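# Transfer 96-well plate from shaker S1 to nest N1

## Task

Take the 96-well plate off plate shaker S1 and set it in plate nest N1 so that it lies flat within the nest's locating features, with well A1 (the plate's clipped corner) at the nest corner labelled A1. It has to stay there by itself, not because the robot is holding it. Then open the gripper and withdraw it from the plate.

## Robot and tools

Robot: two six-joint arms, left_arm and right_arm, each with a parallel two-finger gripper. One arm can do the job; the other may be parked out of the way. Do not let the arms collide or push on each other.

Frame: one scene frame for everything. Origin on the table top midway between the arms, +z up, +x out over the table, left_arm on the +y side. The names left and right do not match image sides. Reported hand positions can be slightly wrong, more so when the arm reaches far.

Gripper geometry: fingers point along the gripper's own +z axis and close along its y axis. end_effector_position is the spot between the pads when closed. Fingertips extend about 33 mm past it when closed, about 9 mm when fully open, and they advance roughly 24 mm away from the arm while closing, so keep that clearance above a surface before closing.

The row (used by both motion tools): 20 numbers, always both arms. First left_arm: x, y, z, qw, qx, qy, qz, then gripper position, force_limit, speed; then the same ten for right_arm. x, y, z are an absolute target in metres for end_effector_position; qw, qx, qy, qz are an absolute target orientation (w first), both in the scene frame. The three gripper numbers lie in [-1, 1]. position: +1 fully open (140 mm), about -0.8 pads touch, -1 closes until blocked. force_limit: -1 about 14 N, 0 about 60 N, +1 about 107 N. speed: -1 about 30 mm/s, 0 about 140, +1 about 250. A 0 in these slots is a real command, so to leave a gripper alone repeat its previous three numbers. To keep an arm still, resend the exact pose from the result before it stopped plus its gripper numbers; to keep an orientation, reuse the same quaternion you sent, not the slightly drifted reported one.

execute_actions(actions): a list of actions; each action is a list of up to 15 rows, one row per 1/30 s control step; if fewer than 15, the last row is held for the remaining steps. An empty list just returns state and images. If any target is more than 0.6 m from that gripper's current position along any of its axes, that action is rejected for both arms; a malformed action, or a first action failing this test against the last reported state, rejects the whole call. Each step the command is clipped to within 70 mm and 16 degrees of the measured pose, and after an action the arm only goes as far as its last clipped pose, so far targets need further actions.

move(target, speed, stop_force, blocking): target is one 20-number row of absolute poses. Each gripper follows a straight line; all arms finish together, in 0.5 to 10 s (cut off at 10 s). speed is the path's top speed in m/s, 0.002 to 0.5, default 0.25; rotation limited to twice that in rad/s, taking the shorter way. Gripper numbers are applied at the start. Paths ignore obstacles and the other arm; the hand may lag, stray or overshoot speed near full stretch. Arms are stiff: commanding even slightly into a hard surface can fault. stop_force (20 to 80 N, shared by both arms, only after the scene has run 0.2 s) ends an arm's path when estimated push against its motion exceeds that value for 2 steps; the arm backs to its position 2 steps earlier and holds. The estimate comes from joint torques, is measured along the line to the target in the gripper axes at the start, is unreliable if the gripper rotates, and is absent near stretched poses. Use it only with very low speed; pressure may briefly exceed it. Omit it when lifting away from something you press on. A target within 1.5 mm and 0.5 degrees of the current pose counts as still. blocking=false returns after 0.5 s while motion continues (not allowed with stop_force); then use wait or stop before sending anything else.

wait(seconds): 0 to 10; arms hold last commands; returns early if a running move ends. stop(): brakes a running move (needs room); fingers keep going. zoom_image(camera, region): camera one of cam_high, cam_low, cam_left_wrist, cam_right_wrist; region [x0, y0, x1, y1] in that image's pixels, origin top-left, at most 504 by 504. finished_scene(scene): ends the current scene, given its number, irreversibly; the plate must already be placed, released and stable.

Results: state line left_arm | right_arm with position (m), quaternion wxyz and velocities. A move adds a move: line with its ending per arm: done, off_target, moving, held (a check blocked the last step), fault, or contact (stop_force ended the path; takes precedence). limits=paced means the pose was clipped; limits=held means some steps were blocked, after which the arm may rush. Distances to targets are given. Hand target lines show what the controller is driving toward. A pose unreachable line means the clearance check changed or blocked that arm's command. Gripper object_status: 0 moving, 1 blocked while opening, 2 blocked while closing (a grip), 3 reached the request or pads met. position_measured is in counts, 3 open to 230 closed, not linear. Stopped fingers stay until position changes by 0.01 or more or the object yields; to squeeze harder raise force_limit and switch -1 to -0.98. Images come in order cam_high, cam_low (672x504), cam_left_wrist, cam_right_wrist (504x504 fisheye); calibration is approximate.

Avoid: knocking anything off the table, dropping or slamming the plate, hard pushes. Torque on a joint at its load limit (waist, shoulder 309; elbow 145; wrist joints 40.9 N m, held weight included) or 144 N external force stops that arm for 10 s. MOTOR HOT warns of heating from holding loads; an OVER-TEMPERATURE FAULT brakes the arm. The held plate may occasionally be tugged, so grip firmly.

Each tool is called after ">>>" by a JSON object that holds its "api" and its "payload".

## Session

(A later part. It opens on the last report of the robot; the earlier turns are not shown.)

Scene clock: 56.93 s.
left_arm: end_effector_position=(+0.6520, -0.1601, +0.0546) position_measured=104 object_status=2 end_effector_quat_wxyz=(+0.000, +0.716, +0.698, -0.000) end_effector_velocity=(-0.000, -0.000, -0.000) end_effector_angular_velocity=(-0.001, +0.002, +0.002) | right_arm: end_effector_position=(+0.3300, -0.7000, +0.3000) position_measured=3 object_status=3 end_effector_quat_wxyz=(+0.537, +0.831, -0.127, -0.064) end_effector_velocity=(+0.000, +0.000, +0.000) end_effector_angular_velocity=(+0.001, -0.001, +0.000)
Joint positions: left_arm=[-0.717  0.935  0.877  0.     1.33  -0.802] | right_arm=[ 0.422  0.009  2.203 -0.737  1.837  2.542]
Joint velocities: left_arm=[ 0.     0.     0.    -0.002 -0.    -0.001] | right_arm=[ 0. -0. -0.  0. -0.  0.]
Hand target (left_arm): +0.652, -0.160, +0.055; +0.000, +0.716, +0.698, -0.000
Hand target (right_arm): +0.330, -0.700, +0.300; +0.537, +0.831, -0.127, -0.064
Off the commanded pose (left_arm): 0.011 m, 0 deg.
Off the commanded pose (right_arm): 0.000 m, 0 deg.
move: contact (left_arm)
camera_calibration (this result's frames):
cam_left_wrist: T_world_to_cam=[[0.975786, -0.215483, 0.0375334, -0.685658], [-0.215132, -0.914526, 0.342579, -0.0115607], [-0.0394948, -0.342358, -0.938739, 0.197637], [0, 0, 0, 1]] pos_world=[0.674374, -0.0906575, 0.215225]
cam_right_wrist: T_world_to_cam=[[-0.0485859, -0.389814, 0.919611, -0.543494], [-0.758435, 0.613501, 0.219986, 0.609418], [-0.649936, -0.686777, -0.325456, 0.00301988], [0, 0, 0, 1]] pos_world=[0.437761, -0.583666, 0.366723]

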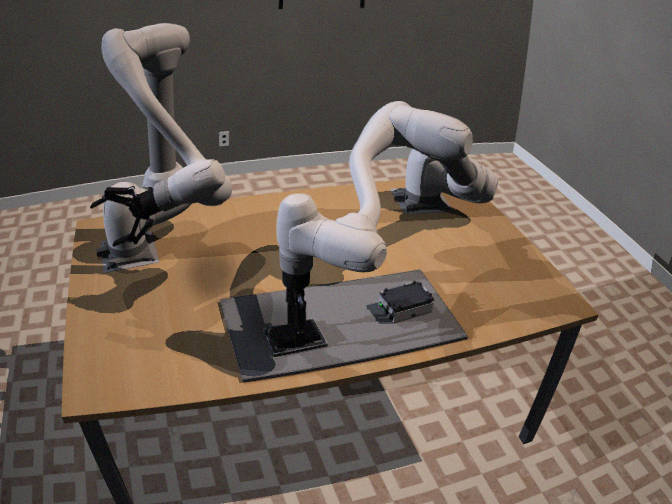

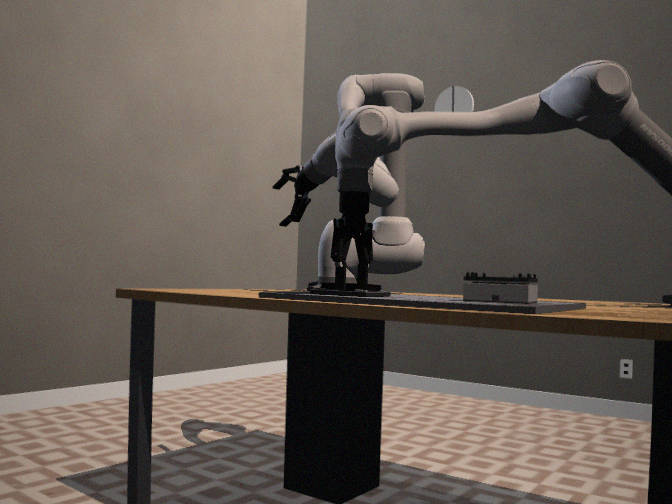

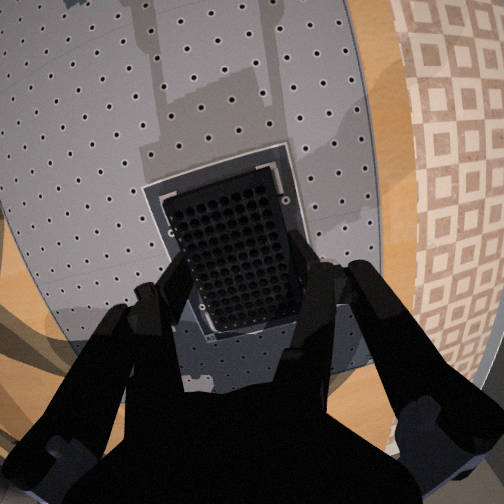

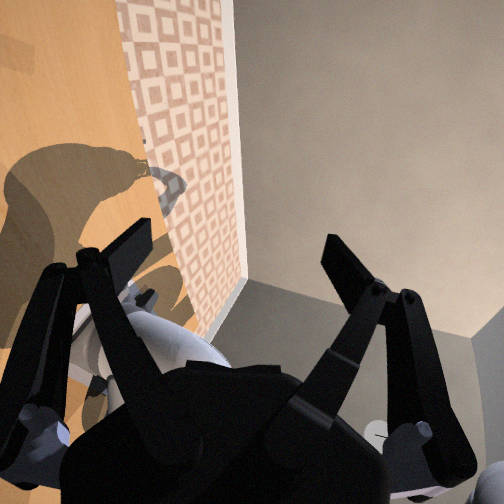

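>>> {"api": "move", "payload": {"target": [0.652,-0.16,0.056,0,0.7163,0.6978,0,0.3,-0.2,-0.5,0.33,-0.7,0.3,0.537,0.831,-0.127,-0.064,1,0,0], "speed": 0.01}}

>>> {"api": "move", "payload": {"target": [0.63,-0.11,0.17,0,0.7163,0.6978,0,1,0,0,0.33,-0.7,0.3,0.537,0.831,-0.127,-0.064,1,0,0], "speed": 0.15}}

>>> {"api": "zoom_image", "payload": {"camera": "cam_left_wrist", "region": [160, 150, 360, 350]}}

>>> {"api": "zoom_image", "payload": {"camera": "cam_high", "region": [255, 305, 335, 365]}}

>>> {"api": "zoom_image", "payload": {"camera": "cam_low", "region": [300, 270, 400, 305]}}

Scene clock: 65.50 s.
left_arm: end_effector_position=(+0.6520, -0.1600, +0.0560) position_measured=91 object_status=3 end_effector_quat_wxyz=(-0.000, +0.716, +0.698, +0.000) end_effector_velocity=(-0.000, -0.000, -0.000) end_effector_angular_velocity=(-0.000, +0.001, +0.001) | right_arm: end_effector_position=(+0.3300, -0.7000, +0.3000) position_measured=3 object_status=3 end_effector_quat_wxyz=(+0.537, +0.831, -0.127, -0.064) end_effector_velocity=(+0.000, +0.000, +0.000) end_effector_angular_velocity=(-0.001, -0.001, +0.002)
Joint positions: left_arm=[-0.717  0.935  0.875  0.     1.332 -0.802] | right_arm=[ 0.422  0.009  2.203 -0.737  1.837  2.542]
Joint velocities: left_arm=[ 0.     0.     0.    -0.001  0.    -0.001] | right_arm=[ 0.001 -0.001 -0.    -0.001  0.    -0.   ]
Hand target (left_arm): +0.652, -0.160, +0.056; +0.000, +0.716, +0.698, -0.000
Hand target (right_arm): +0.330, -0.700, +0.300; +0.537, +0.831, -0.127, -0.064
Off the commanded pose (left_arm): 0.000 m, 0 deg.
Off the commanded pose (right_arm): 0.000 m, 0 deg.
move: done
camera_calibration (this result's frames):
cam_left_wrist: T_world_to_cam=[[0.975795, -0.215479, 0.0373221, -0.685668], [-0.215062, -0.914598, 0.342431, -0.012047], [-0.0396519, -0.342169, -0.938801, 0.199113], [0, 0, 0, 1]] pos_world=[0.674376, -0.0906346, 0.216644]
cam_right_wrist: T_world_to_cam=[[-0.0485859, -0.389814, 0.919611, -0.543494], [-0.758435, 0.613501, 0.219986, 0.609418], [-0.649936, -0.686777, -0.325456, 0.00301991], [0, 0, 0, 1]] pos_world=[0.437761, -0.583666, 0.366722]

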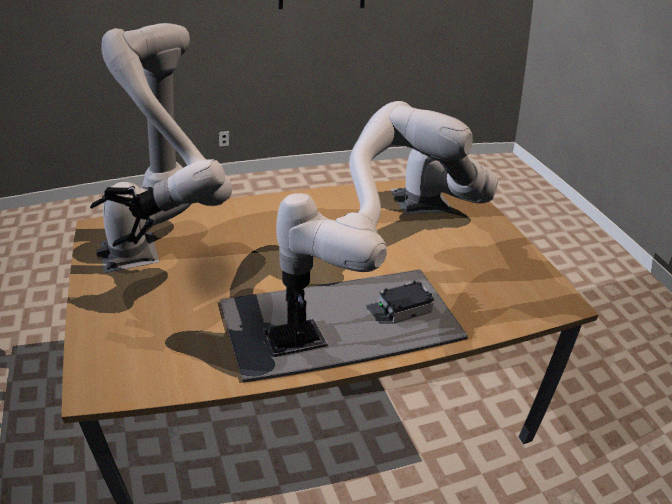

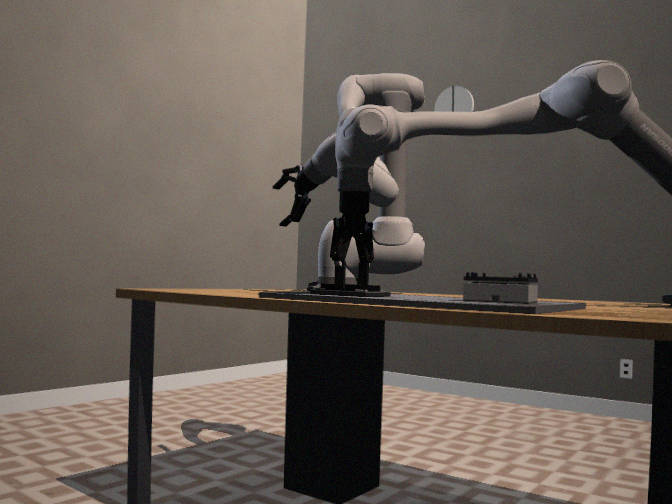

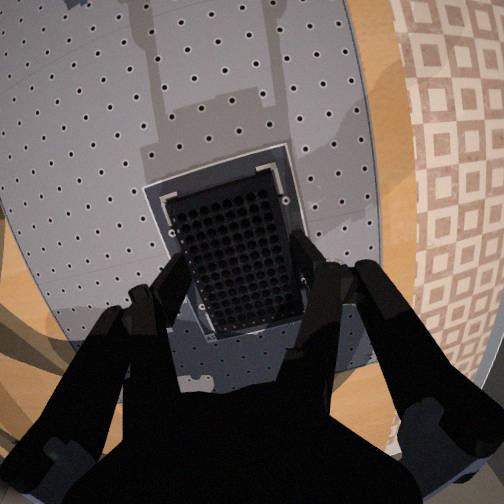

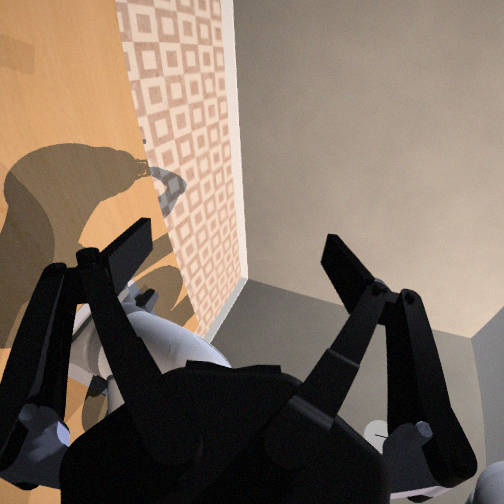

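Scene clock: 66.73 s.
left_arm: end_effector_position=(+0.6301, -0.1101, +0.1699) position_measured=3 object_status=3 end_effector_quat_wxyz=(-0.000, +0.716, +0.698, -0.000) end_effector_velocity=(+0.000, +0.001, +0.001) end_effector_angular_velocity=(-0.001, -0.001, +0.000) | right_arm: end_effector_position=(+0.3300, -0.7000, +0.3000) position_measured=3 object_status=3 end_effector_quat_wxyz=(+0.537, +0.831, -0.127, -0.064) end_effector_velocity=(+0.000, -0.000, +0.000) end_effector_angular_velocity=(-0.001, -0.000, -0.001)
Joint positions: left_arm=[-0.699  0.787  0.942 -0.     1.413 -0.784] | right_arm=[ 0.422  0.009  2.203 -0.737  1.837  2.542]
Joint velocities: left_arm=[ 0.001 -0.001  0.    -0.     0.     0.001] | right_arm=[-0.001  0.    -0.    -0.001  0.001  0.   ]
Hand target (left_arm): +0.630, -0.110, +0.170; +0.000, +0.716, +0.698, -0.000
Hand target (right_arm): +0.330, -0.700, +0.300; +0.537, +0.831, -0.127, -0.064
Off the commanded pose (left_arm): 0.000 m, 0 deg.
Off the commanded pose (right_arm): 0.000 m, 0 deg.
move: done
camera_calibration (this result's frames):
cam_left_wrist: T_world_to_cam=[[0.975773, -0.215587, 0.0372837, -0.657756], [-0.21515, -0.914575, 0.342436, -0.0100817], [-0.0397261, -0.342161, -0.938801, 0.322329], [0, 0, 0, 1]] pos_world=[0.652456, -0.0407356, 0.330579]
cam_right_wrist: T_world_to_cam=[[-0.0485858, -0.389814, 0.919611, -0.543494], [-0.758435, 0.6135, 0.219986, 0.609418], [-0.649936, -0.686777, -0.325456, 0.00301977], [0, 0, 0, 1]] pos_world=[0.437761, -0.583666, 0.366723]

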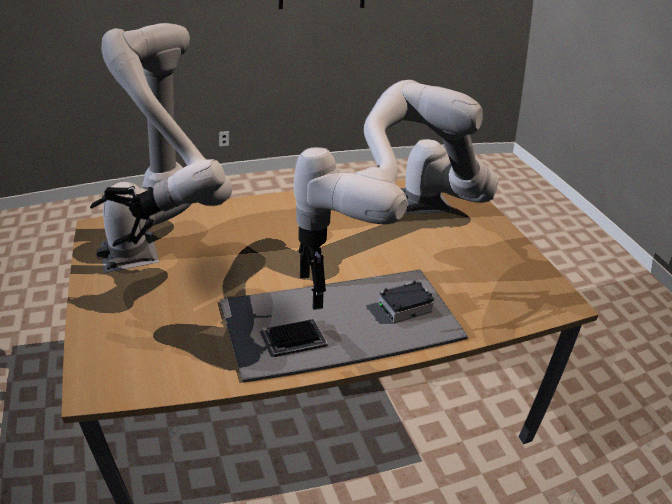

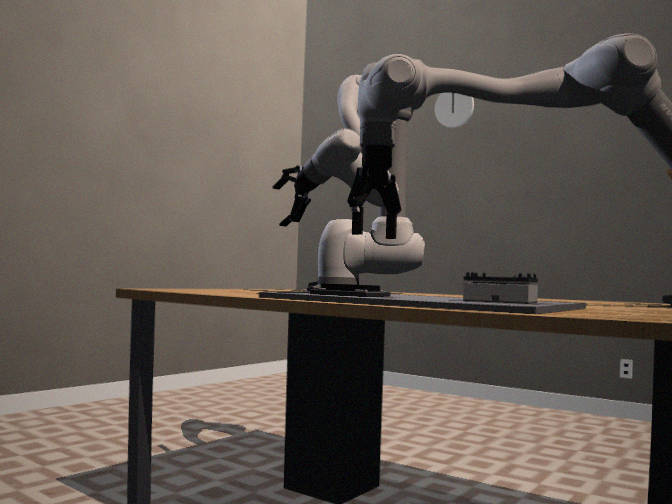

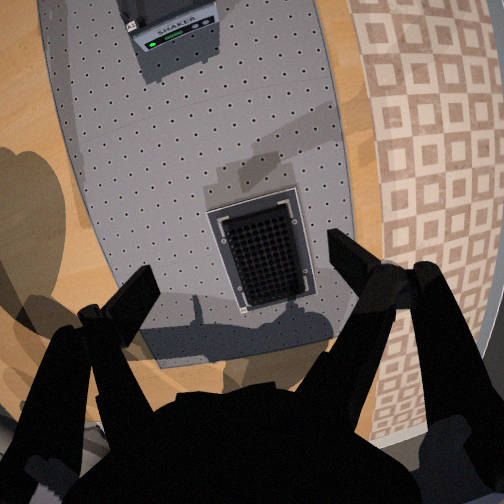

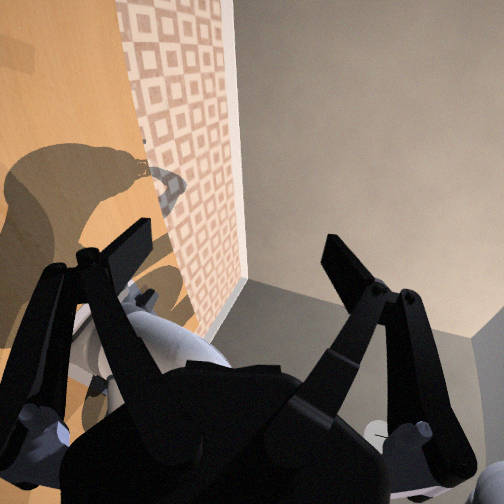

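Region (160, 150, 360, 350) of cam_left_wrist's 504x504 image, scaled by 2.520, with more detail than that image has.

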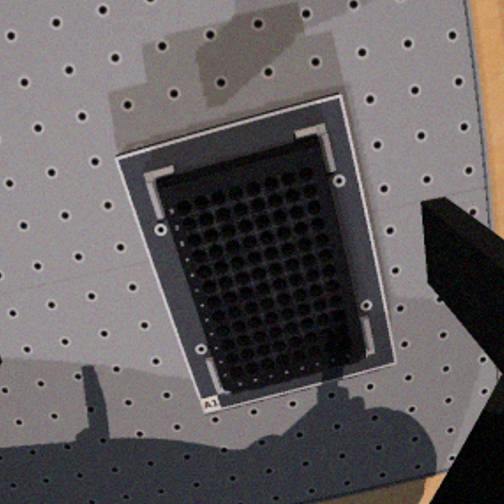

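Region (255, 305, 335, 365) of cam_high's 672x504 image, scaled by 6.300, with more detail than that image has; it fills the top 378 rows of this view, and the rest is white.

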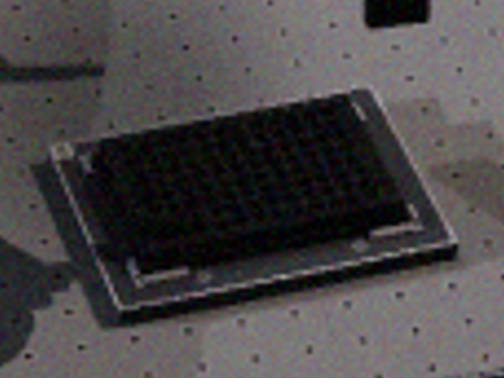

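Region (300, 270, 400, 305) of cam_low's 672x504 image, scaled by 5.040, with more detail than that image has; it fills the top 176 rows of this view, and the rest is white.

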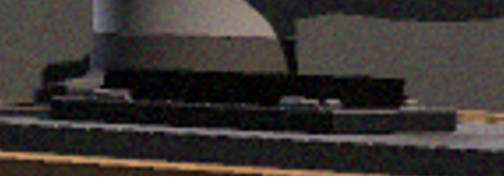

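>>> {"api": "finished_scene", "payload": {"scene": 2}}

The scene is finished: the task was done.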